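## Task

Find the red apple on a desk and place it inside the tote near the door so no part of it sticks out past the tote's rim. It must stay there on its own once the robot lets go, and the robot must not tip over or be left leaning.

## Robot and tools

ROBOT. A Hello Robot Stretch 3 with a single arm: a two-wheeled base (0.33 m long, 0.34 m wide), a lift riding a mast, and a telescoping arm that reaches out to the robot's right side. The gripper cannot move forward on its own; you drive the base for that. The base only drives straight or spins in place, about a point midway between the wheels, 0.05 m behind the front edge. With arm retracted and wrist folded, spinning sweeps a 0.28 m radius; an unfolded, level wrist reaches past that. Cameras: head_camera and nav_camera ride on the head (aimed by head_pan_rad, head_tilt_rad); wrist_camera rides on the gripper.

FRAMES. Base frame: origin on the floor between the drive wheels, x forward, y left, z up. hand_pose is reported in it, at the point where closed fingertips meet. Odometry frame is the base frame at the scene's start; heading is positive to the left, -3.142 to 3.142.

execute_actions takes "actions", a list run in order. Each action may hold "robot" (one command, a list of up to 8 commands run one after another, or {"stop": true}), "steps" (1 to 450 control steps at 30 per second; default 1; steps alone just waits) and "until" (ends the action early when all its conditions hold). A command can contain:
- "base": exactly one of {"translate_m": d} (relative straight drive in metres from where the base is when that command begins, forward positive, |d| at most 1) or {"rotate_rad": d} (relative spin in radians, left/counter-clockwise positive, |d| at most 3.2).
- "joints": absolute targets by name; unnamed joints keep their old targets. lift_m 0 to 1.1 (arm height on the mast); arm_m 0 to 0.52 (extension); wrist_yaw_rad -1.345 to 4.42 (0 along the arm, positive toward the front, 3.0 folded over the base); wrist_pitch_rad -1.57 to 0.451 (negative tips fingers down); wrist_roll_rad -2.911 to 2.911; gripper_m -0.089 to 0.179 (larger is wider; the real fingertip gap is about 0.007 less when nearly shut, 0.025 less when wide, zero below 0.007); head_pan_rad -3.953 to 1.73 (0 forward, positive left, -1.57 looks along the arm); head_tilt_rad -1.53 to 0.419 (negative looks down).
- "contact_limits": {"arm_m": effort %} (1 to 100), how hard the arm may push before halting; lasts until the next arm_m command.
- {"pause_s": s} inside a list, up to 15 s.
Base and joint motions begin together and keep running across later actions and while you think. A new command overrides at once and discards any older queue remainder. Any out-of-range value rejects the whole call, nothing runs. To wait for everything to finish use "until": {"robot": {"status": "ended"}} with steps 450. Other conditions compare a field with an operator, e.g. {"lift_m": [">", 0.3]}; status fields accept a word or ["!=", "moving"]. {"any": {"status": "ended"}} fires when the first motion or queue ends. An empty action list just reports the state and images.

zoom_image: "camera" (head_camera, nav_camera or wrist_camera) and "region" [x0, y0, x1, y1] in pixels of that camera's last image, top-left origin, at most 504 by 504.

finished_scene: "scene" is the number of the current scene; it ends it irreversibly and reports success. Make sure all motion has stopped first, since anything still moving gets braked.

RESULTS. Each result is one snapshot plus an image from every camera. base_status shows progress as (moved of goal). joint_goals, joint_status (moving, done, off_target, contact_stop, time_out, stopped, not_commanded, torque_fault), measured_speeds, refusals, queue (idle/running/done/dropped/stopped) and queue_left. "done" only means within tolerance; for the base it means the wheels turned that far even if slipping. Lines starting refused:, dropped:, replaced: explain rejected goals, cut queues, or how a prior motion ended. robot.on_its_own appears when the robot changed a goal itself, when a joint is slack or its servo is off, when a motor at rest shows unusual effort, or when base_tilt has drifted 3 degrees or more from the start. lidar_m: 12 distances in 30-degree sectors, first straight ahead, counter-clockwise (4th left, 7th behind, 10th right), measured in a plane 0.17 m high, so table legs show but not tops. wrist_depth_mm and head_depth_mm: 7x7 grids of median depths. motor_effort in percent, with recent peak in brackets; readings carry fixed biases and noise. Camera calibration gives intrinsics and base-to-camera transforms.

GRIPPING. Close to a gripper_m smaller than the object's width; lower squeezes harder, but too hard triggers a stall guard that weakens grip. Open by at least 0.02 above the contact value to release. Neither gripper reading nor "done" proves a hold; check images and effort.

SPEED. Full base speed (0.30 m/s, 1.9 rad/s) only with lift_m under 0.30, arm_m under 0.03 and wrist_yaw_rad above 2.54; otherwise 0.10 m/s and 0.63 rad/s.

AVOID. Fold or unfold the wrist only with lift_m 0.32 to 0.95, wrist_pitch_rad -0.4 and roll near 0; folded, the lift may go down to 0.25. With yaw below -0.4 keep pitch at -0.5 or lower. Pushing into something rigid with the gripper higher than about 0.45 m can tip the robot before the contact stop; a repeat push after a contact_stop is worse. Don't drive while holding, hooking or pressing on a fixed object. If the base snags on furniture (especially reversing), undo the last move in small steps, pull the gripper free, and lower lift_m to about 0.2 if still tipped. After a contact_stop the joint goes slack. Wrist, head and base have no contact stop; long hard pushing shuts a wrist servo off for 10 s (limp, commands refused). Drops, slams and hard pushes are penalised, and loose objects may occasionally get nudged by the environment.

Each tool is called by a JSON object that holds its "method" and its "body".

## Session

{"method": "execute_actions", "body": {"actions": [{"robot":{"joints":{"head_tilt_rad":-0.5}},"steps":450,"until":{"robot":{"status":"ended"}}}]}}

Scene clock: 0.87 s.
robot.base_odometry: x=+0.000 y=+0.000 heading=+0.000 (m, m, rad; robot's odometry frame)
robot.turned_by_wheels: +0.000 (rad since the last result)
robot.turned_by_imu: +0.000 (rad since the last result)
robot.base_tilt: forward=+0.7 right=+0.3 (deg)
robot.lidar_m: 0.92 1.59 1.88 1.09 0.94 0.94 1.09 1.59 1.59 0.91 0.79 0.79
robot.head_depth_mm: 715 771 818 866 933 1004 1089 / 778 843 900 961 1045 1127 1222 / 873 932 1003 1088 1173 1289 1310 / 964 1039 1129 1239 1365 1494 1342 / 1083 1173 1290 1429 1599 1626 1336 / 1227 1355 1505 1711 1928 1657 1336 / 1423 1600 1826 2023 2099 1585 1334
robot.base_status: not_commanded
robot.joint_positions: lift_m=+0.393 arm_m=-0.001 wrist_yaw_rad=+2.815 wrist_pitch_rad=-0.531 wrist_roll_rad=-0.008 gripper_m=+0.037 head_pan_rad=-0.014 head_tilt_rad=-0.493
robot.joint_goals: lift_m=+0.393 arm_m=-0.001 wrist_yaw_rad=+2.815 wrist_pitch_rad=-0.531 wrist_roll_rad=-0.008 gripper_m=+0.037 head_pan_rad=-0.014 head_tilt_rad=-0.500
robot.joint_status: lift_m=not_commanded arm_m=not_commanded wrist_yaw_rad=not_commanded wrist_pitch_rad=not_commanded wrist_roll_rad=not_commanded gripper_m=not_commanded head_pan_rad=not_commanded head_tilt_rad=done
robot.measured_speeds: translate_m=+0.000 rotate_rad=+0.000 lift_m=+0.000 arm_m=+0.000 wrist_yaw_rad=+0.000 wrist_pitch_rad=+0.000 wrist_roll_rad=+0.000 head_pan_rad=+0.000 head_tilt_rad=+0.000
robot: refusals=0 queue=done queue_left=0
robot.motor_effort: left_wheel=+0(0) right_wheel=+0(0) lift_m=+30(30) arm_m=+0(1) wrist_yaw_rad=+1(1) wrist_pitch_rad=+6(6) wrist_roll_rad=+0(0) gripper_m=+0(0) head_pan_rad=+0(0) head_tilt_rad=-4(40) (%)
robot.hand_pose: x=+0.0457 y=+0.0532 z=+0.3807 quat_wxyz=(+0.294, +0.701, +0.074, +0.646) (m; robot's base frame)
robot.wrist_depth_mm: - - - - - - - / - - - - - - - / - 963 - - - - - / - 783 815 882 960 - - / 591 653 693 729 779 822 887 / 520 - - 592 646 689 714 / 473 - - 521 554 585 606
pictures: head_camera (sideways: a quarter turn clockwise sets it upright), nav_camera (sideways: a quarter turn counterclockwise sets it upright), wrist_camera
camera_calibration (this result's frames):
head_camera: T_world_to_cam=[[-0.405199, -0.0285346, -0.913783, 1.20733], [-0.0717773, 0.99742, 0.000681915, 0.0078447], [0.911407, 0.0658652, -0.406202, 0.480874], [0, 0, 0, 1]] pos_world=[0.0514982, -0.00504682, 1.29856]
nav_camera: T_world_to_cam=[[0.424923, -0.0217917, 0.904967, -1.14135], [0.00182993, -0.999687, -0.0249318, 0.0827804], [0.905228, 0.0122501, -0.42475, 0.505145], [0, 0, 0, 1]] pos_world=[0.0275654, 0.0516944, 1.24951]
wrist_camera: T_world_to_cam=[[0.948477, -0.275576, 0.156362, -0.104126], [-0.0552017, -0.629671, -0.774898, 0.364312], [0.311999, 0.726342, -0.612441, 0.338941], [0, 0, 0, 1]] pos_world=[0.0131223, -0.0454844, 0.506167]
Images, in order (width x height): head_camera 896x504, nav_camera 672x504, wrist_camera 644x364.

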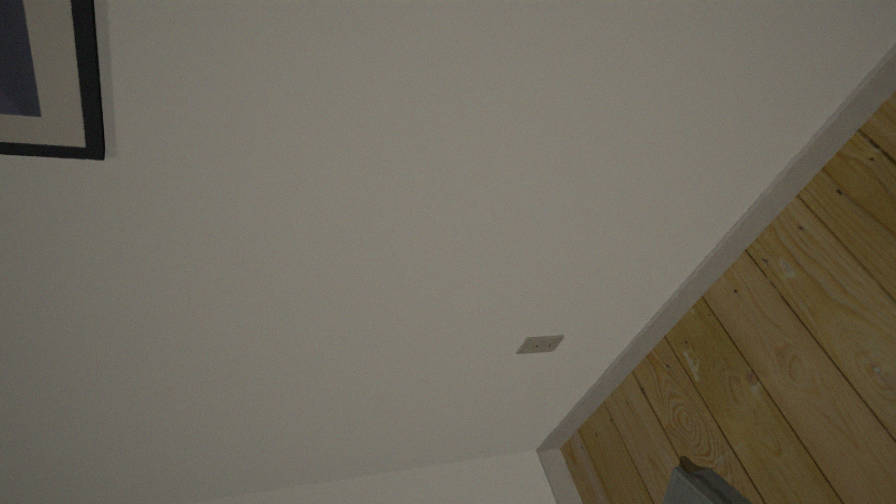

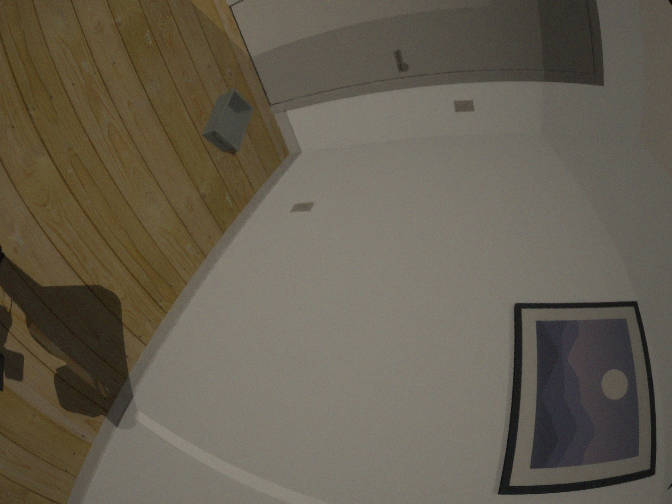

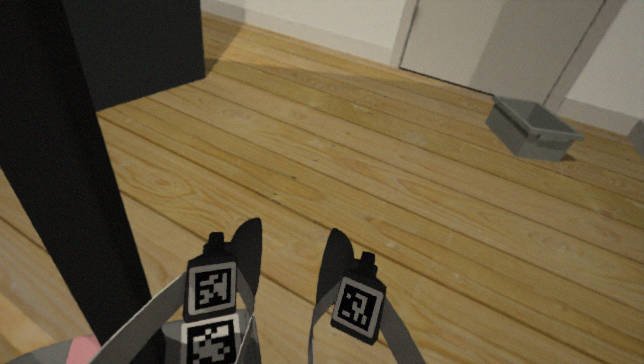

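{"method": "execute_actions", "body": {"actions": [{"robot":[{"base":{"rotate_rad":1.124},"joints":{"lift_m":0.28,"wrist_pitch_rad":-0.4}},{"base":{"translate_m":1.0}},{"base":{"translate_m":0.505}},{"base":{"rotate_rad":1.232}}],"steps":450,"until":{"robot":{"status":"ended"}}}]}}

Scene clock: 14.43 s.
robot.base_odometry: x=+0.650 y=+1.357 heading=+2.356 (m, m, rad; robot's odometry frame)
robot.turned_by_wheels: +2.356 (rad since the last result)
robot.turned_by_imu: +2.360 (rad since the last result)
robot.base_tilt: forward=+0.6 right=+0.1 (deg)
robot.lidar_m: 1.90 0.68 0.65 1.72 1.83 1.34 1.30 0.65 0.47 0.46 0.50 0.69
robot.head_depth_mm: 1703 1651 1647 1622 1601 1527 1323 / 2844 2798 2725 2617 2079 1652 1338 / 2897 3152 3413 3082 2123 1648 1342 / 2931 3167 3401 3130 2153 1648 1343 / 2940 3187 3446 3094 2161 1649 1336 / 2976 3176 3477 3081 2128 1656 1343 / 3010 3178 3467 3141 2134 1647 1275
robot.base_status: done (rotate_rad +1.2319 of +1.2320)
robot.joint_positions: lift_m=+0.281 arm_m=-0.001 wrist_yaw_rad=+2.815 wrist_pitch_rad=-0.419 wrist_roll_rad=-0.008 gripper_m=+0.037 head_pan_rad=-0.014 head_tilt_rad=-0.495
robot.joint_goals: lift_m=+0.280 arm_m=-0.001 wrist_yaw_rad=+2.815 wrist_pitch_rad=-0.400 wrist_roll_rad=-0.008 gripper_m=+0.037 head_pan_rad=-0.014 head_tilt_rad=-0.500
robot.joint_status: lift_m=done arm_m=not_commanded wrist_yaw_rad=not_commanded wrist_pitch_rad=done wrist_roll_rad=not_commanded gripper_m=not_commanded head_pan_rad=not_commanded head_tilt_rad=done
robot.measured_speeds: translate_m=+0.000 rotate_rad=+0.000 lift_m=+0.000 arm_m=+0.000 wrist_yaw_rad=+0.000 wrist_pitch_rad=+0.000 wrist_roll_rad=+0.000 head_pan_rad=+0.000 head_tilt_rad=+0.000
robot: refusals=0 queue=done queue_left=0
robot.motor_effort: left_wheel=-2(10) right_wheel=+2(10) lift_m=+16(32) arm_m=+0(1) wrist_yaw_rad=+1(1) wrist_pitch_rad=+9(10) wrist_roll_rad=+0(0) gripper_m=-1(0) head_pan_rad=+0(0) head_tilt_rad=-3(4) (%)
robot.hand_pose: x=+0.0507 y=+0.0680 z=+0.2931 quat_wxyz=(+0.258, +0.703, +0.034, +0.662) (m; robot's base frame)
robot.wrist_depth_mm: - - - - 682 601 672 / - - - - 692 670 767 / - 927 - - 717 746 - / - 711 788 839 785 850 - / - 589 627 666 708 758 818 / - 504 - 526 573 607 632 / - - 440 445 479 501 525
pictures: head_camera (sideways: a quarter turn clockwise sets it upright), nav_camera (sideways: a quarter turn counterclockwise sets it upright), wrist_camera
camera_calibration (this result's frames):
head_camera: T_world_to_cam=[[-0.406628, -0.0285144, -0.913149, 1.20651], [-0.0717765, 0.99742, 0.000816413, 0.00766959], [0.91077, 0.0658746, -0.407625, 0.482731], [0, 0, 0, 1]] pos_world=[0.0514929, -0.00504673, 1.29849]
nav_camera: T_world_to_cam=[[0.426338, -0.0218117, 0.904301, -1.14049], [0.00179125, -0.999687, -0.0249569, 0.0828133], [0.904562, 0.0122599, -0.426166, 0.506991], [0, 0, 0, 1]] pos_world=[0.0274834, 0.0516956, 1.24948]
wrist_camera: T_world_to_cam=[[0.942765, -0.29244, 0.160228, -0.0907813], [-0.0258936, -0.543256, -0.839168, 0.317485], [0.332451, 0.786989, -0.519735, 0.240626], [0, 0, 0, 1]] pos_world=[0.01381, -0.0434421, 0.40603]
Images, in order (width x height): head_camera 896x504, nav_camera 672x504, wrist_camera 644x364.

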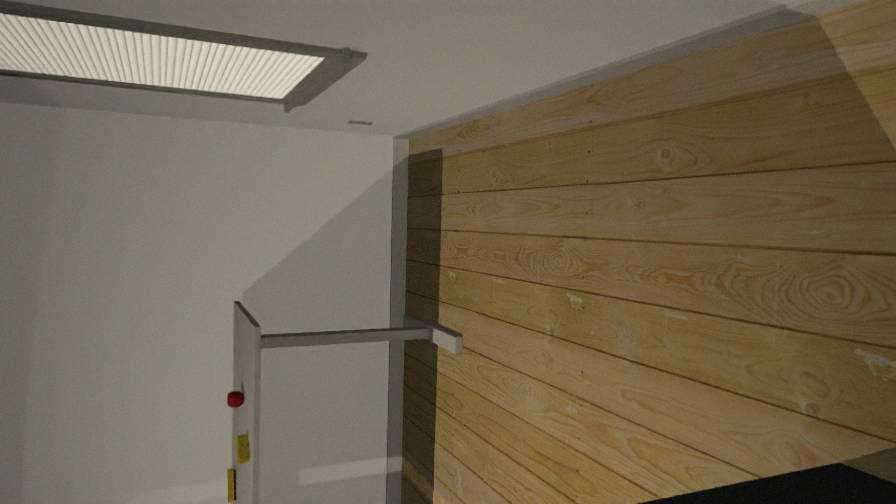

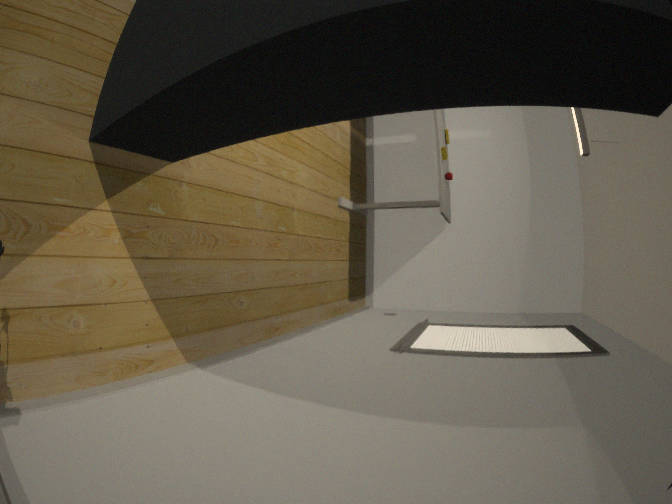

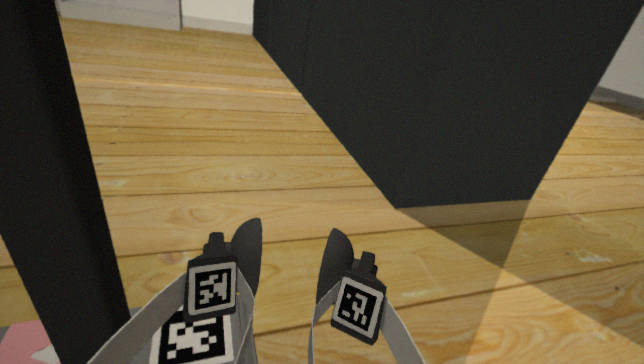

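{"method": "execute_actions", "body": {"actions": [{"robot":[{"base":{"translate_m":1.0}},{"base":{"rotate_rad":0.6},"joints":{"head_pan_rad":-0.35}},{"base":{"translate_m":1.0}}],"steps":450,"until":{"robot":{"status":"ended"}}}]}}

Scene clock: 26.47 s.
robot.base_odometry: x=-1.039 y=+2.249 heading=+2.956 (m, m, rad; robot's odometry frame)
robot.turned_by_wheels: +0.600 (rad since the last result)
robot.turned_by_imu: +0.609 (rad since the last result)
robot.base_tilt: forward=+0.7 right=+0.3 (deg)
robot.lidar_m: 1.69 2.32 2.33 1.21 1.21 0.94 1.39 1.08 1.06 1.14 1.66 1.17
robot.head_depth_mm: 1317 1401 1465 959 1742 1643 1347 / 1357 1458 1500 1031 1841 1595 1307 / 1399 1505 1505 1033 1920 1640 1338 / 1442 1552 1504 1832 1988 1653 1340 / 1492 1604 1492 1932 2047 1659 1340 / 1555 1687 1498 2037 2149 1652 1337 / 1608 1746 1492 2131 2128 1648 1344
robot.base_status: done (translate_m +1.0000 of +1.0000)
robot.joint_positions: lift_m=+0.281 arm_m=-0.001 wrist_yaw_rad=+2.815 wrist_pitch_rad=-0.418 wrist_roll_rad=-0.008 gripper_m=+0.037 head_pan_rad=-0.343 head_tilt_rad=-0.495
robot.joint_goals: lift_m=+0.280 arm_m=-0.001 wrist_yaw_rad=+2.815 wrist_pitch_rad=-0.400 wrist_roll_rad=-0.008 gripper_m=+0.037 head_pan_rad=-0.350 head_tilt_rad=-0.500
robot.joint_status: lift_m=done arm_m=not_commanded wrist_yaw_rad=not_commanded wrist_pitch_rad=done wrist_roll_rad=not_commanded gripper_m=not_commanded head_pan_rad=done head_tilt_rad=done
robot.measured_speeds: translate_m=+0.000 rotate_rad=+0.000 lift_m=+0.000 arm_m=+0.000 wrist_yaw_rad=+0.000 wrist_pitch_rad=+0.000 wrist_roll_rad=+0.000 head_pan_rad=+0.000 head_tilt_rad=+0.000
robot: refusals=0 queue=done queue_left=0
robot.motor_effort: left_wheel=-2(10) right_wheel=+2(6) lift_m=+17(16) arm_m=-1(1) wrist_yaw_rad=+1(1) wrist_pitch_rad=+8(9) wrist_roll_rad=+0(0) gripper_m=+1(0) head_pan_rad=-3(25) head_tilt_rad=-3(3) (%)
robot.hand_pose: x=+0.0507 y=+0.0680 z=+0.2931 quat_wxyz=(+0.258, +0.703, +0.034, +0.662) (m; robot's base frame)
robot.wrist_depth_mm: 985 - - - - - - / - - - - - - - / - 956 - - - - - / - 722 773 843 931 - - / - 586 630 664 703 771 849 / - 496 - 527 568 602 643 / - - 440 444 477 499 523
pictures: head_camera (sideways: a quarter turn clockwise sets it upright), nav_camera (sideways: a quarter turn counterclockwise sets it upright), wrist_camera
camera_calibration (this result's frames):
head_camera: T_world_to_cam=[[-0.39412, 0.104324, -0.913119, 1.20639], [0.254107, 0.967176, 0.000822739, 0.00567346], [0.883232, -0.231705, -0.407692, 0.482986], [0, 0, 0, 1]] pos_world=[0.0474321, -0.0194324, 1.29848]
nav_camera: T_world_to_cam=[[0.396525, -0.158319, 0.904269, -1.14027], [-0.321077, -0.946724, -0.0249581, 0.0847843], [0.860045, -0.280444, -0.426232, 0.507349], [0, 0, 0, 1]] pos_world=[0.0430256, 0.0420241, 1.24948]
wrist_camera: T_world_to_cam=[[0.942762, -0.292449, 0.160229, -0.0907841], [-0.0258787, -0.543211, -0.839197, 0.317501], [0.332461, 0.787017, -0.519687, 0.240612], [0, 0, 0, 1]] pos_world=[0.0138102, -0.0434453, 0.406036]
Images, in order (width x height): head_camera 896x504, nav_camera 672x504, wrist_camera 644x364.

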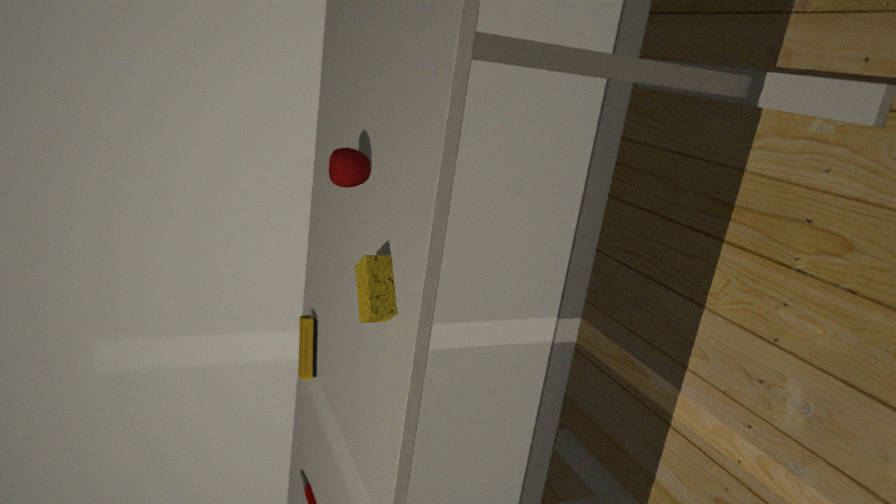

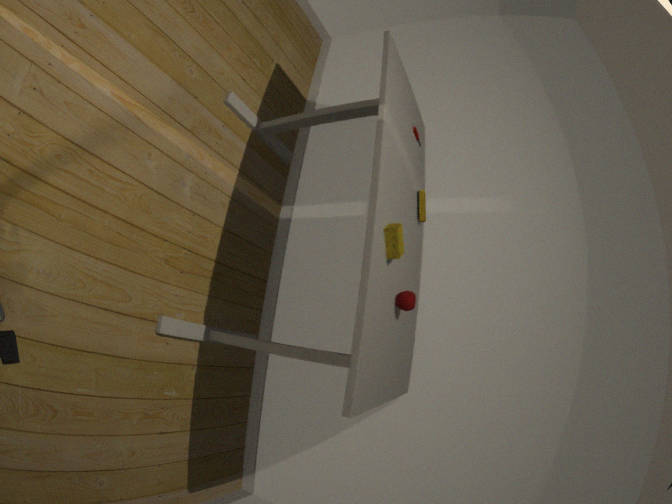

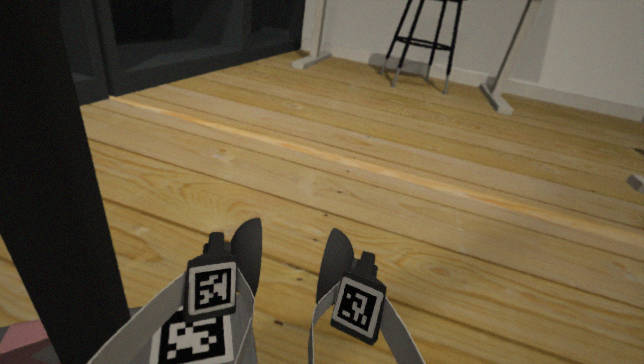

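{"method": "execute_actions", "body": {"actions": [{"robot":[{"base":{"translate_m":0.5}},{"base":{"rotate_rad":0.96},"joints":{"head_pan_rad":-1.5,"head_tilt_rad":-0.6}},{"joints":{"lift_m":0.4}},{"joints":{"lift_m":1.07,"wrist_yaw_rad":1.5}},{"joints":{"wrist_yaw_rad":0,"gripper_m":0.17,"arm_m":0.2}}],"steps":450,"until":{"robot":{"status":"ended"}}},{"steps":450,"until":{"robot":{"status":"ended"}}}]}}

Scene clock: 43.40 s.
robot.base_odometry: x=-1.531 y=+2.342 heading=-2.368 (m, m, rad; robot's odometry frame)
robot.turned_by_wheels: +0.960 (rad since the last result)
robot.turned_by_imu: +0.962 (rad since the last result)
robot.base_tilt: forward=+0.8 right=+0.3 (deg)
robot.lidar_m: 1.96 1.95 1.43 1.39 1.39 1.40 1.35 1.41 0.81 1.23 1.27 1.20
robot.head_depth_mm: 972 - - 681 524 1392 1198 / 995 - - 648 523 1511 1257 / 1006 1091 1128 679 545 1518 1254 / 1018 1119 1130 613 544 1507 1253 / 1038 1135 1046 649 568 1509 1258 / 1054 1151 1029 682 569 1510 1261 / 1063 1170 1021 682 569 1505 1258
robot.base_status: done (rotate_rad +0.9599 of +0.9600)
robot.joint_positions: lift_m=+1.069 arm_m=+0.200 wrist_yaw_rad=+0.002 wrist_pitch_rad=-0.418 wrist_roll_rad=-0.008 gripper_m=+0.170 head_pan_rad=-1.493 head_tilt_rad=-0.593
robot.joint_goals: lift_m=+1.070 arm_m=+0.200 wrist_yaw_rad=+0.000 wrist_pitch_rad=-0.400 wrist_roll_rad=-0.008 gripper_m=+0.170 head_pan_rad=-1.500 head_tilt_rad=-0.600
robot.joint_status: lift_m=done arm_m=done wrist_yaw_rad=done wrist_pitch_rad=done wrist_roll_rad=not_commanded gripper_m=done head_pan_rad=done head_tilt_rad=done
robot.measured_speeds: translate_m=+0.000 rotate_rad=+0.000 lift_m=+0.000 arm_m=+0.000 wrist_yaw_rad=+0.000 wrist_pitch_rad=+0.000 wrist_roll_rad=+0.000 head_pan_rad=+0.000 head_tilt_rad=+0.000
robot: refusals=0 queue=done queue_left=0
robot.motor_effort: left_wheel=-2(10) right_wheel=+2(9) lift_m=+40(40) arm_m=+4(6) wrist_yaw_rad=-1(2) wrist_pitch_rad=+8(9) wrist_roll_rad=+0(0) gripper_m=+1(85) head_pan_rad=-3(38) head_tilt_rad=-5(17) (%)
robot.hand_pose: x=-0.0210 y=-0.5690 z=+1.0821 quat_wxyz=(+0.695, +0.148, -0.688, -0.146) (m; robot's base frame)
robot.wrist_depth_mm: 725 711 721 713 701 703 709 / 741 756 781 772 772 765 753 / 520 561 631 708 814 832 837 / 397 430 467 502 552 641 903 / 341 350 369 358 422 456 973 / - 289 306 324 343 380 388 / 197 207 261 273 284 - 317
pictures: head_camera (sideways: a quarter turn clockwise sets it upright), nav_camera (sideways: a quarter turn counterclockwise sets it upright), wrist_camera
camera_calibration (this result's frames):
head_camera: T_world_to_cam=[[-0.0725033, 0.489346, -0.869071, 1.14697], [0.986657, 0.162553, 0.00921544, -0.00972084], [0.14578, -0.856806, -0.494602, 0.600574], [0, 0, 0, 1]] pos_world=[0.00519878, -0.0451097, 1.29393]
nav_camera: T_world_to_cam=[[0.0241246, -0.512634, 0.858268, -1.078], [-0.995496, -0.0910529, -0.026403, 0.0907761], [0.0916829, -0.853766, -0.512522, 0.624315], [0, 0, 0, 1]] pos_world=[0.0591345, -0.0113344, 1.24758]
wrist_camera: T_world_to_cam=[[-0.986699, -0.027367, 0.160236, -0.225654], [-0.15079, 0.522282, -0.839335, 1.2355], [-0.0607182, -0.852333, -0.519462, 0.23452], [0, 0, 0, 1]] pos_world=[-0.0221119, -0.451566, 1.19498]
Images, in order (width x height): head_camera 896x504, nav_camera 672x504, wrist_camera 644x364.

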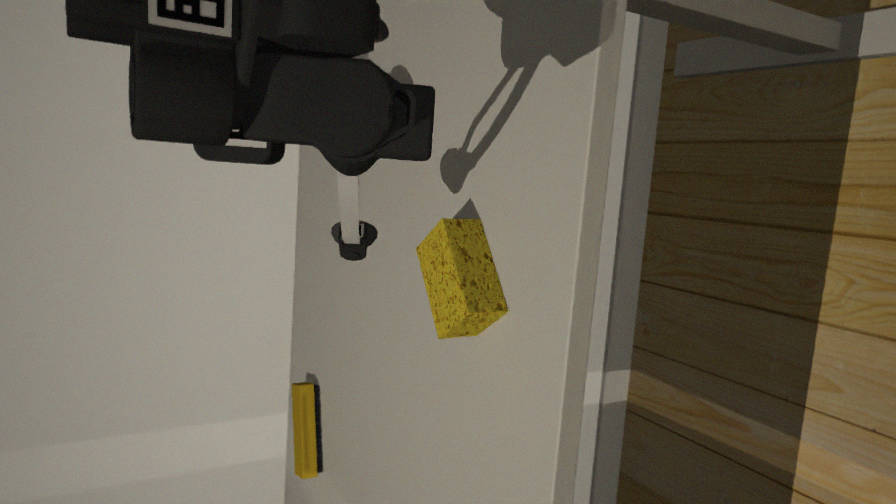

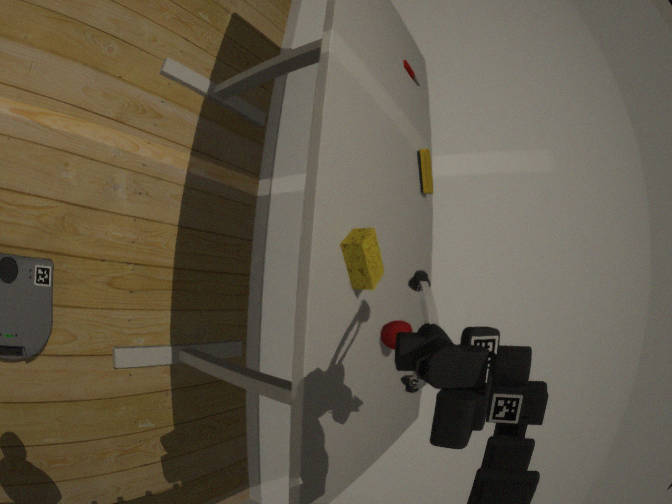

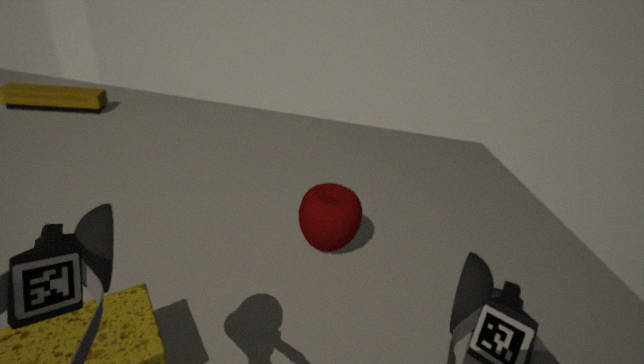

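{"method": "execute_actions", "body": {"actions": [{"robot":[{"base":{"translate_m":-0.042},"joints":{"arm_m":0.375}},{"joints":{"lift_m":0.99}}],"steps":450,"until":{"robot":{"status":"ended"}}}]}}

Scene clock: 47.57 s.
robot.base_odometry: x=-1.501 y=+2.371 heading=-2.368 (m, m, rad; robot's odometry frame)
robot.turned_by_wheels: +0.000 (rad since the last result)
robot.turned_by_imu: +0.000 (rad since the last result)
robot.base_tilt: forward=+0.5 right=+0.2 (deg)
robot.lidar_m: 1.84 1.99 1.44 1.38 1.85 1.36 1.31 1.36 0.80 1.23 1.27 1.23
robot.head_depth_mm: 983 1051 1043 679 523 1083 1189 / 994 1074 - 680 523 1510 1253 / 1006 1096 1088 680 544 1514 1250 / 1023 1114 1048 649 543 1512 1250 / 1036 1137 1045 601 569 1519 1251 / 1054 1158 1048 682 569 1512 1254 / 1068 1174 1025 682 570 1518 1260
robot.base_status: done (translate_m -0.0420 of -0.0420)
robot.joint_positions: lift_m=+0.991 arm_m=+0.375 wrist_yaw_rad=+0.002 wrist_pitch_rad=-0.418 wrist_roll_rad=-0.008 gripper_m=+0.170 head_pan_rad=-1.493 head_tilt_rad=-0.593
robot.joint_goals: lift_m=+0.990 arm_m=+0.375 wrist_yaw_rad=+0.000 wrist_pitch_rad=-0.400 wrist_roll_rad=-0.008 gripper_m=+0.170 head_pan_rad=-1.500 head_tilt_rad=-0.600
robot.joint_status: lift_m=done arm_m=done wrist_yaw_rad=done wrist_pitch_rad=done wrist_roll_rad=not_commanded gripper_m=done head_pan_rad=done head_tilt_rad=done
robot.measured_speeds: translate_m=+0.000 rotate_rad=+0.000 lift_m=+0.000 arm_m=+0.000 wrist_yaw_rad=+0.000 wrist_pitch_rad=+0.000 wrist_roll_rad=+0.000 head_pan_rad=+0.000 head_tilt_rad=+0.000
robot: refusals=0 queue=done queue_left=0
robot.motor_effort: left_wheel=-2(8) right_wheel=+2(3) lift_m=+16(42) arm_m=+4(6) wrist_yaw_rad=-1(1) wrist_pitch_rad=+9(9) wrist_roll_rad=+0(0) gripper_m=+0(0) head_pan_rad=-3(3) head_tilt_rad=-4(4) (%)
robot.hand_pose: x=-0.0212 y=-0.7440 z=+1.0032 quat_wxyz=(+0.695, +0.148, -0.688, -0.146) (m; robot's base frame)
robot.wrist_depth_mm: 559 559 559 554 549 543 535 / 496 580 593 597 593 586 580 / 353 386 425 480 545 622 641 / 276 292 315 343 376 414 680 / 234 237 225 172 289 309 336 / - 197 137 142 233 256 263 / 165 169 148 173 195 - 215
pictures: head_camera (sideways: a quarter turn clockwise sets it upright), nav_camera (sideways: a quarter turn counterclockwise sets it upright), wrist_camera
camera_calibration (this result's frames):
head_camera: T_world_to_cam=[[-0.0724899, 0.489348, -0.869071, 1.14697], [0.986661, 0.162526, 0.00921545, -0.00972087], [0.145756, -0.85681, -0.494602, 0.600574], [0, 0, 0, 1]] pos_world=[0.00519753, -0.0451097, 1.29393]
nav_camera: T_world_to_cam=[[0.0241105, -0.512635, 0.858268, -1.078], [-0.995498, -0.0910255, -0.026403, 0.0907761], [0.0916594, -0.853768, -0.512522, 0.624315], [0, 0, 0, 1]] pos_world=[0.0591342, -0.0113359, 1.24758]
wrist_camera: T_world_to_cam=[[-0.986715, -0.026801, 0.160236, -0.217507], [-0.150492, 0.522361, -0.839339, 1.26073], [-0.061206, -0.852303, -0.519455, 0.0443748], [0, 0, 0, 1]] pos_world=[-0.0221731, -0.626563, 1.11608]
Images, in order (width x height): head_camera 896x504, nav_camera 672x504, wrist_camera 644x364.

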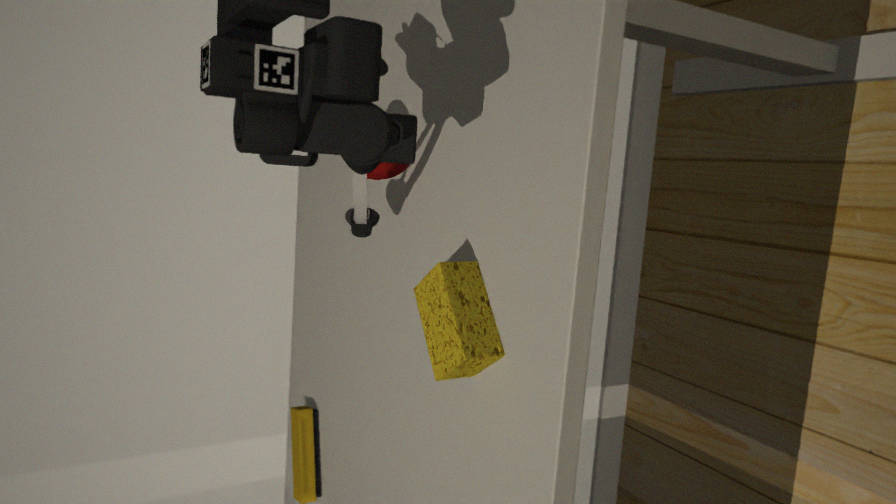

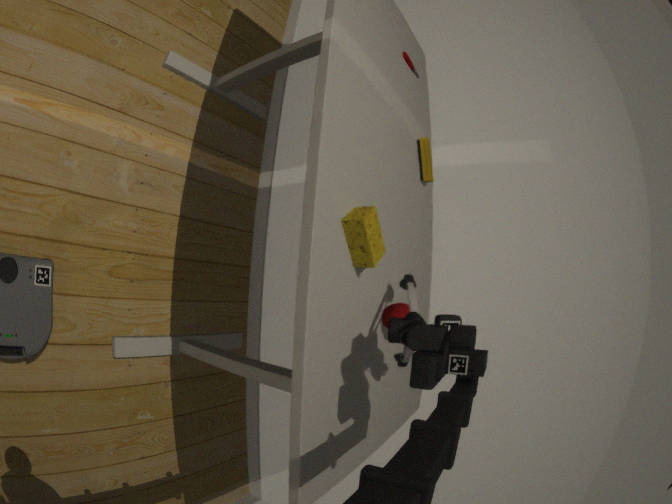

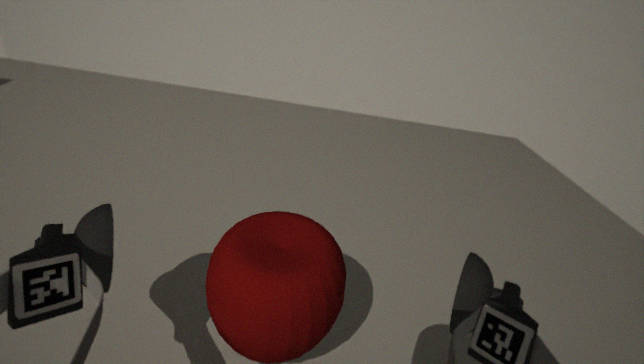

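{"method": "execute_actions", "body": {"actions": [{"robot":[{"joints":{"lift_m":0.962}},{"joints":{"gripper_m":0.02}},{"joints":{"lift_m":1.06}}],"steps":450,"until":{"robot":{"status":"ended"}}}]}}

Scene clock: 52.33 s.
robot.base_odometry: x=-1.501 y=+2.371 heading=-2.368 (m, m, rad; robot's odometry frame)
robot.turned_by_wheels: +0.000 (rad since the last result)
robot.turned_by_imu: +0.001 (rad since the last result)
robot.base_tilt: forward=+0.6 right=+0.0 (deg)
robot.lidar_m: 1.84 1.99 1.44 1.38 1.85 1.36 1.31 1.36 0.80 1.22 1.27 1.23
robot.head_depth_mm: 965 - 968 678 523 1087 1191 / 991 - 901 679 522 1510 1255 / 1005 1102 971 681 544 1517 1259 / 1020 1113 1043 649 545 1510 1253 / 1036 1135 1047 603 567 1512 1254 / 1048 1153 1050 682 568 1513 1262 / 1068 1172 1029 681 569 1517 1257
robot.base_status: done (translate_m -0.0420 of -0.0420)
robot.joint_positions: lift_m=+1.059 arm_m=+0.375 wrist_yaw_rad=+0.002 wrist_pitch_rad=-0.429 wrist_roll_rad=-0.008 gripper_m=+0.021 head_pan_rad=-1.493 head_tilt_rad=-0.593
robot.joint_goals: lift_m=+1.060 arm_m=+0.375 wrist_yaw_rad=+0.000 wrist_pitch_rad=-0.400 wrist_roll_rad=-0.008 gripper_m=+0.020 head_pan_rad=-1.500 head_tilt_rad=-0.600
robot.joint_status: lift_m=done arm_m=done wrist_yaw_rad=done wrist_pitch_rad=done wrist_roll_rad=not_commanded gripper_m=done head_pan_rad=done head_tilt_rad=done
robot.measured_speeds: translate_m=+0.000 rotate_rad=+0.000 lift_m=+0.000 arm_m=+0.000 wrist_yaw_rad=+0.000 wrist_pitch_rad=+0.000 wrist_roll_rad=+0.000 head_pan_rad=+0.000 head_tilt_rad=+0.000
robot: refusals=0 queue=done queue_left=0
robot.motor_effort: left_wheel=-2(2) right_wheel=+2(2) lift_m=+42(44) arm_m=+4(4) wrist_yaw_rad=-1(1) wrist_pitch_rad=+14(14) wrist_roll_rad=+0(0) gripper_m=-18(94) head_pan_rad=-3(3) head_tilt_rad=-4(4) (%)
robot.hand_pose: x=-0.0212 y=-0.7427 z=+1.0697 quat_wxyz=(+0.694, +0.152, -0.688, -0.150) (m; robot's base frame)
robot.wrist_depth_mm: 554 568 559 551 554 534 539 / 605 598 604 595 593 588 587 / 480 520 584 627 651 636 641 / 377 401 410 150 511 603 694 / 310 325 121 120 403 422 767 / 262 277 125 121 328 343 372 / 231 233 245 250 263 284 298
pictures: head_camera (sideways: a quarter turn clockwise sets it upright), nav_camera (sideways: a quarter turn counterclockwise sets it upright), wrist_camera
camera_calibration (this result's frames):
head_camera: T_world_to_cam=[[-0.0724899, 0.489348, -0.869071, 1.14697], [0.986661, 0.162526, 0.00921544, -0.00972087], [0.145756, -0.85681, -0.494602, 0.600574], [0, 0, 0, 1]] pos_world=[0.00519753, -0.0451097, 1.29393]
nav_camera: T_world_to_cam=[[0.0241105, -0.512635, 0.858268, -1.078], [-0.995498, -0.0910255, -0.026403, 0.0907761], [0.0916594, -0.853768, -0.512522, 0.624315], [0, 0, 0, 1]] pos_world=[0.0591342, -0.0113359, 1.24758]
wrist_camera: T_world_to_cam=[[-0.986712, -0.028479, 0.159963, -0.229084], [-0.150507, 0.531116, -0.833825, 1.31645], [-0.0612125, -0.846821, -0.528344, 0.093629], [0, 0, 0, 1]] pos_world=[-0.022173, -0.626426, 1.18381]
Images, in order (width x height): head_camera 896x504, nav_camera 672x504, wrist_camera 644x364.

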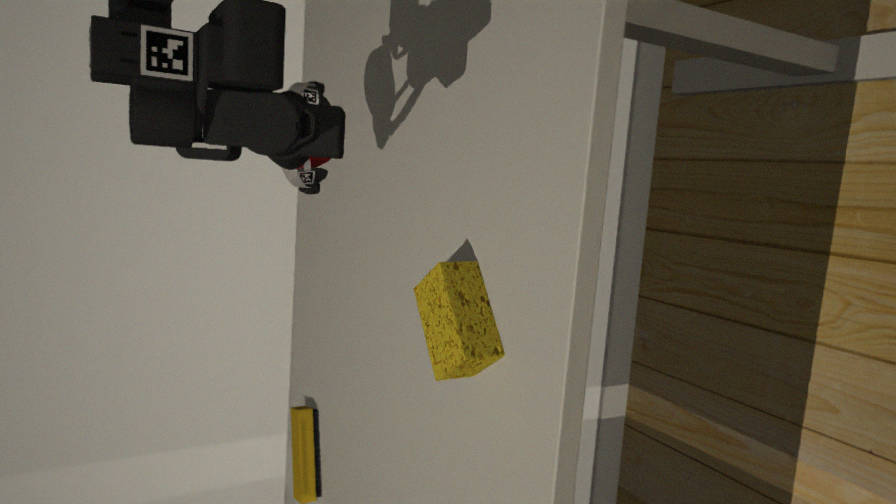

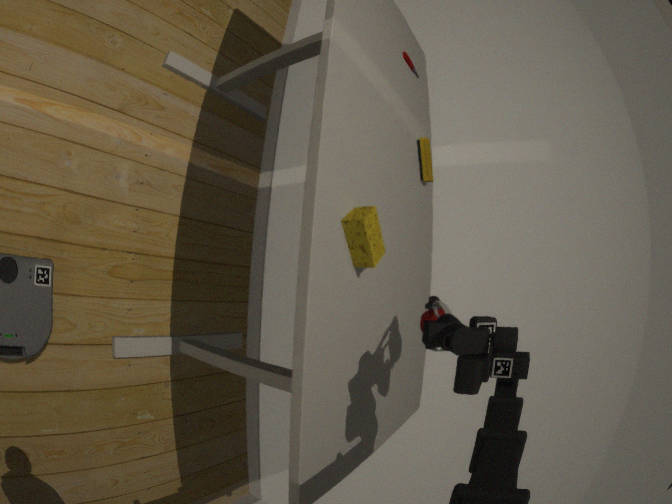

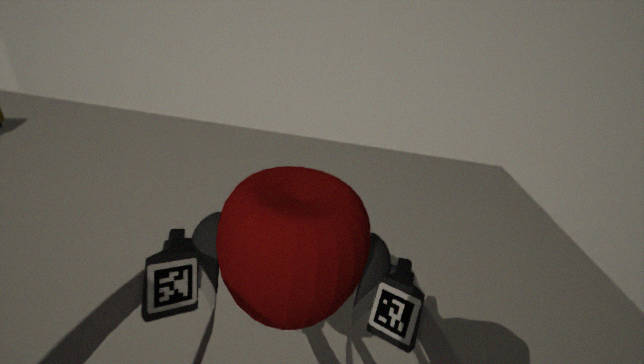

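{"method": "execute_actions", "body": {"actions": [{"robot":[{"joints":{"arm_m":0,"head_pan_rad":0,"head_tilt_rad":-0.7}},{"joints":{"wrist_yaw_rad":1.5}},{"base":{"rotate_rad":1.0},"joints":{"lift_m":0.85}},{"base":{"rotate_rad":1.229},"joints":{"lift_m":0.29,"wrist_yaw_rad":2.6}},{"base":{"translate_m":1.0}},{"base":{"translate_m":0.39}},{"base":{"rotate_rad":-0.67}}],"steps":450,"until":{"robot":{"status":"ended"}}},{"steps":450,"until":{"robot":{"status":"ended"}}},{"steps":450,"until":{"robot":{"status":"ended"}}}]}}

Scene clock: 76.57 s.
robot.base_odometry: x=-0.124 y=+2.179 heading=-0.809 (m, m, rad; robot's odometry frame)
robot.turned_by_wheels: +1.559 (rad since the last result)
robot.turned_by_imu: +1.572 (rad since the last result)
robot.base_tilt: forward=+0.4 right=+0.2 (deg)
robot.lidar_m: 1.63 0.63 0.46 0.45 0.46 0.64 1.78 1.94 3.10 1.41 0.57 0.74
robot.head_depth_mm: 2005 2242 2532 2174 1699 1406 1193 / 2020 2262 2534 2186 1715 1406 1189 / 2028 2268 2574 2127 1704 1404 1190 / 2050 2301 2584 2168 1715 1406 1190 / 2038 2261 2477 2112 1718 1404 1191 / 1449 1471 1508 1517 1598 1387 1196 / 1040 1100 1116 1141 1159 1174 1146
robot.base_status: done (rotate_rad -0.6699 of -0.6700)
robot.joint_positions: lift_m=+0.290 arm_m=+0.000 wrist_yaw_rad=+2.598 wrist_pitch_rad=-0.429 wrist_roll_rad=-0.008 gripper_m=+0.021 head_pan_rad=-0.007 head_tilt_rad=-0.692
robot.joint_goals: lift_m=+0.290 arm_m=+0.000 wrist_yaw_rad=+2.600 wrist_pitch_rad=-0.400 wrist_roll_rad=-0.008 gripper_m=+0.020 head_pan_rad=+0.000 head_tilt_rad=-0.700
robot.joint_status: lift_m=done arm_m=done wrist_yaw_rad=done wrist_pitch_rad=done wrist_roll_rad=not_commanded gripper_m=done head_pan_rad=done head_tilt_rad=done
robot.measured_speeds: translate_m=+0.000 rotate_rad=+0.000 lift_m=+0.000 arm_m=+0.000 wrist_yaw_rad=+0.000 wrist_pitch_rad=+0.000 wrist_roll_rad=+0.000 head_pan_rad=+0.000 head_tilt_rad=+0.000
robot: refusals=0 queue=done queue_left=0
robot.motor_effort: left_wheel=+2(10) right_wheel=-2(9) lift_m=+17(43) arm_m=-5(6) wrist_yaw_rad=+2(5) wrist_pitch_rad=+14(14) wrist_roll_rad=+0(0) gripper_m=-18(17) head_pan_rad=+3(35) head_tilt_rad=-5(18) (%)
robot.hand_pose: x=+0.0941 y=+0.0455 z=+0.3007 quat_wxyz=(+0.331, +0.703, -0.039, +0.628) (m; robot's base frame)
robot.wrist_depth_mm: 365 407 469 532 634 767 946 / 391 439 501 581 685 881 - / 418 473 554 644 797 - - / 448 512 569 150 855 991 - / 471 531 121 120 712 773 831 / 462 497 125 121 592 605 651 / 415 - 436 445 472 510 531
pictures: head_camera (sideways: a quarter turn clockwise sets it upright), nav_camera (sideways: a quarter turn counterclockwise sets it upright), wrist_camera
camera_calibration (this result's frames):
head_camera: T_world_to_cam=[[-0.57768, -0.0303099, -0.815701, 1.08046], [-0.0772501, 0.996855, 0.0176673, -0.0142327], [0.8126, 0.073219, -0.578204, 0.705278], [0, 0, 0, 1]] pos_world=[0.0499522, -0.00470318, 1.28938]
nav_camera: T_world_to_cam=[[0.595625, -0.0198557, 0.803017, -1.00945], [0.00390636, -0.999611, -0.0276143, 0.0862532], [0.803253, 0.0195847, -0.595316, 0.727692], [0, 0, 0, 1]] pos_world=[0.016394, 0.0519248, 1.24619]
wrist_camera: T_world_to_cam=[[0.858529, -0.487176, 0.159961, -0.122596], [-0.146862, -0.532511, -0.833585, 0.321958], [0.491283, 0.692165, -0.528723, 0.239939], [0, 0, 0, 1]] pos_world=[0.0346576, -0.0543567, 0.414851]
Images, in order (width x height): head_camera 896x504, nav_camera 672x504, wrist_camera 644x364.

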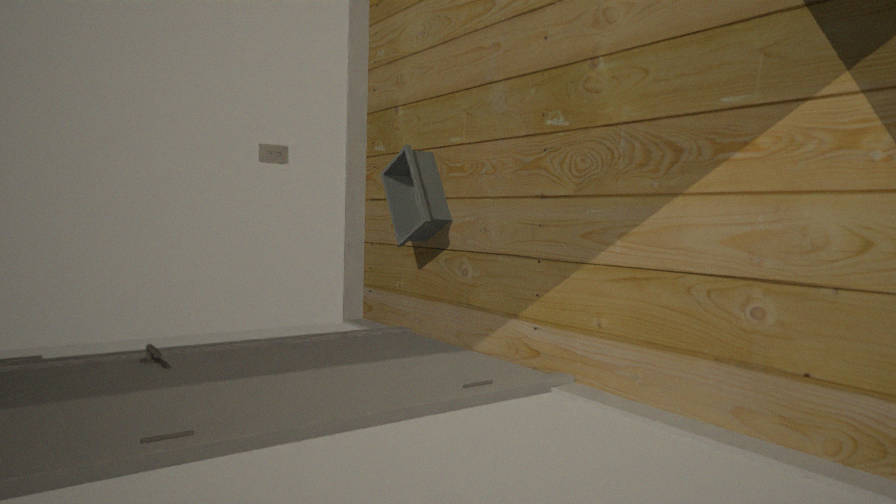

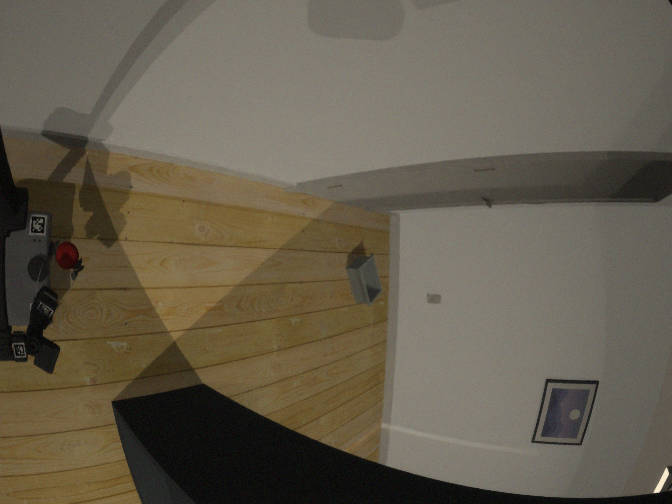

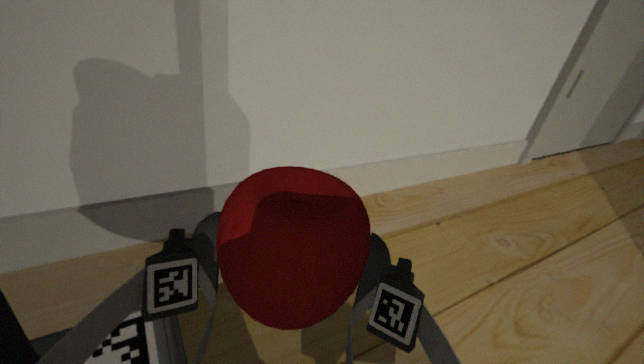

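{"method": "execute_actions", "body": {"actions": [{"robot":[{"base":{"translate_m":1.0}},{"base":{"translate_m":0.45}},{"base":{"rotate_rad":1.53},"joints":{"head_pan_rad":-1.57,"head_tilt_rad":-1.0}},{"joints":{"lift_m":0.4}},{"joints":{"wrist_yaw_rad":0.45}},{"joints":{"wrist_pitch_rad":-1.4,"arm_m":0.36}}],"steps":450,"until":{"robot":{"status":"ended"}}},{"steps":450,"until":{"robot":{"status":"ended"}}}]}}

Scene clock: 94.93 s.
robot.base_odometry: x=+0.877 y=+1.130 heading=+0.721 (m, m, rad; robot's odometry frame)
robot.turned_by_wheels: +1.530 (rad since the last result)
robot.turned_by_imu: +1.534 (rad since the last result)
robot.base_tilt: forward=+0.6 right=+0.3 (deg)
robot.lidar_m: 0.42 0.43 0.60 1.50 0.91 1.02 2.59 1.45 1.03 0.99 0.61 0.44
robot.head_depth_mm: 862 1012 1229 1490 1380 1208 1088 / 870 1019 1226 1495 1373 1213 - / 871 1018 1233 1478 1313 1199 1128 / 874 1022 1243 1516 1372 1199 1111 / 876 1027 1247 1536 1392 1224 1091 / 881 1033 1252 1489 1377 1229 1099 / 884 1013 1138 1135 1105 1112 1070
robot.base_status: done (rotate_rad +1.5299 of +1.5300)
robot.joint_positions: lift_m=+0.399 arm_m=+0.360 wrist_yaw_rad=+0.451 wrist_pitch_rad=-1.400 wrist_roll_rad=-0.008 gripper_m=+0.021 head_pan_rad=-1.563 head_tilt_rad=-0.988
robot.joint_goals: lift_m=+0.400 arm_m=+0.360 wrist_yaw_rad=+0.450 wrist_pitch_rad=-1.400 wrist_roll_rad=-0.008 gripper_m=+0.020 head_pan_rad=-1.570 head_tilt_rad=-1.000
robot.joint_status: lift_m=done arm_m=done wrist_yaw_rad=done wrist_pitch_rad=done wrist_roll_rad=not_commanded gripper_m=done head_pan_rad=done head_tilt_rad=done
robot.measured_speeds: translate_m=+0.000 rotate_rad=+0.000 lift_m=+0.000 arm_m=+0.000 wrist_yaw_rad=+0.000 wrist_pitch_rad=+0.000 wrist_roll_rad=+0.000 head_pan_rad=+0.000 head_tilt_rad=+0.000
robot: refusals=0 queue=done queue_left=0
robot.motor_effort: left_wheel=-2(12) right_wheel=+2(9) lift_m=+42(43) arm_m=+4(5) wrist_yaw_rad=+0(4) wrist_pitch_rad=+0(14) wrist_roll_rad=+0(0) gripper_m=-17(19) head_pan_rad=-3(36) head_tilt_rad=-8(36) (%)
robot.hand_pose: x=-0.0130 y=-0.5226 z=+0.2815 quat_wxyz=(+0.631, +0.566, -0.422, -0.321) (m; robot's base frame)
robot.wrist_depth_mm: 434 444 454 460 470 481 450 / 435 441 450 460 472 475 484 / 430 438 452 456 462 471 481 / 426 432 322 150 458 468 477 / 422 428 121 120 427 466 476 / 419 422 125 122 376 462 470 / 414 424 371 386 368 455 463
pictures: head_camera (sideways: a quarter turn clockwise sets it upright), nav_camera (sideways: a quarter turn counterclockwise sets it upright), wrist_camera
camera_calibration (this result's frames):
head_camera: T_world_to_cam=[[-0.0404516, 0.789636, -0.61224, 0.812025], [0.995681, 0.0831031, 0.0413961, -0.0516584], [0.083567, -0.607922, -0.789587, 0.984657], [0, 0, 0, 1]] pos_world=[0.00199815, -0.0383169, 1.27677]
nav_camera: T_world_to_cam=[[-0.00947984, -0.803832, 0.594781, -0.734384], [-0.999512, -0.0100882, -0.0295646, 0.0949021], [0.0297653, -0.594771, -0.803344, 1.00297], [0, 0, 0, 1]] pos_world=[0.0580403, 0.00717273, 1.24533]
wrist_camera: T_world_to_cam=[[-0.82433, -0.561963, 0.068398, -0.33954], [-0.564798, 0.824615, -0.0318293, 0.465828], [-0.0385151, -0.0648689, -0.99715, 0.404985], [0, 0, 0, 1]] pos_world=[-0.00119587, -0.548666, 0.441882]
Images, in order (width x height): head_camera 896x504, nav_camera 672x504, wrist_camera 644x364.

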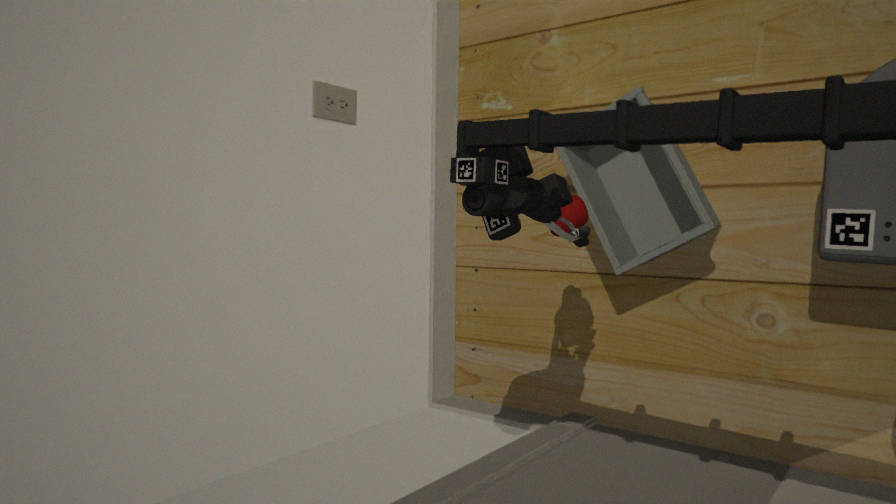

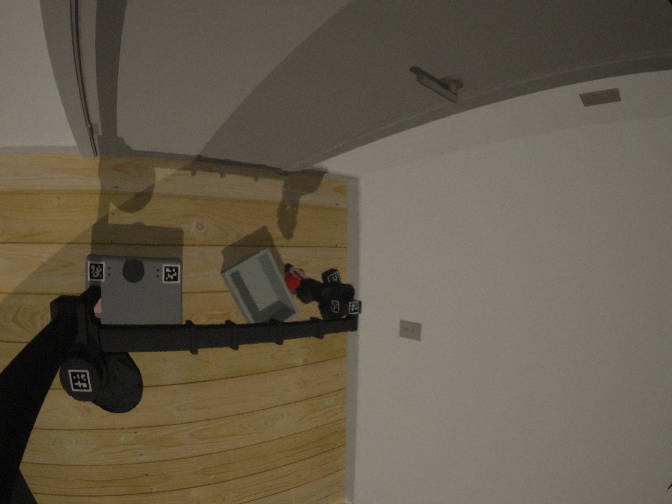

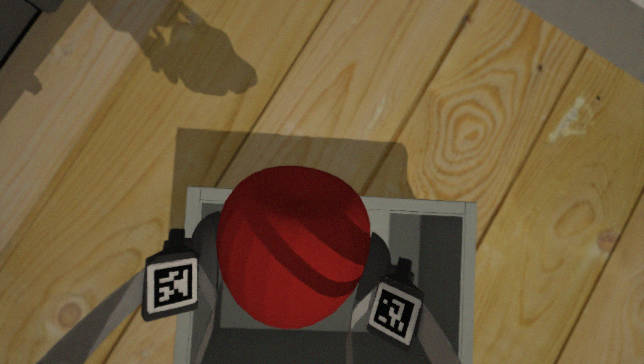

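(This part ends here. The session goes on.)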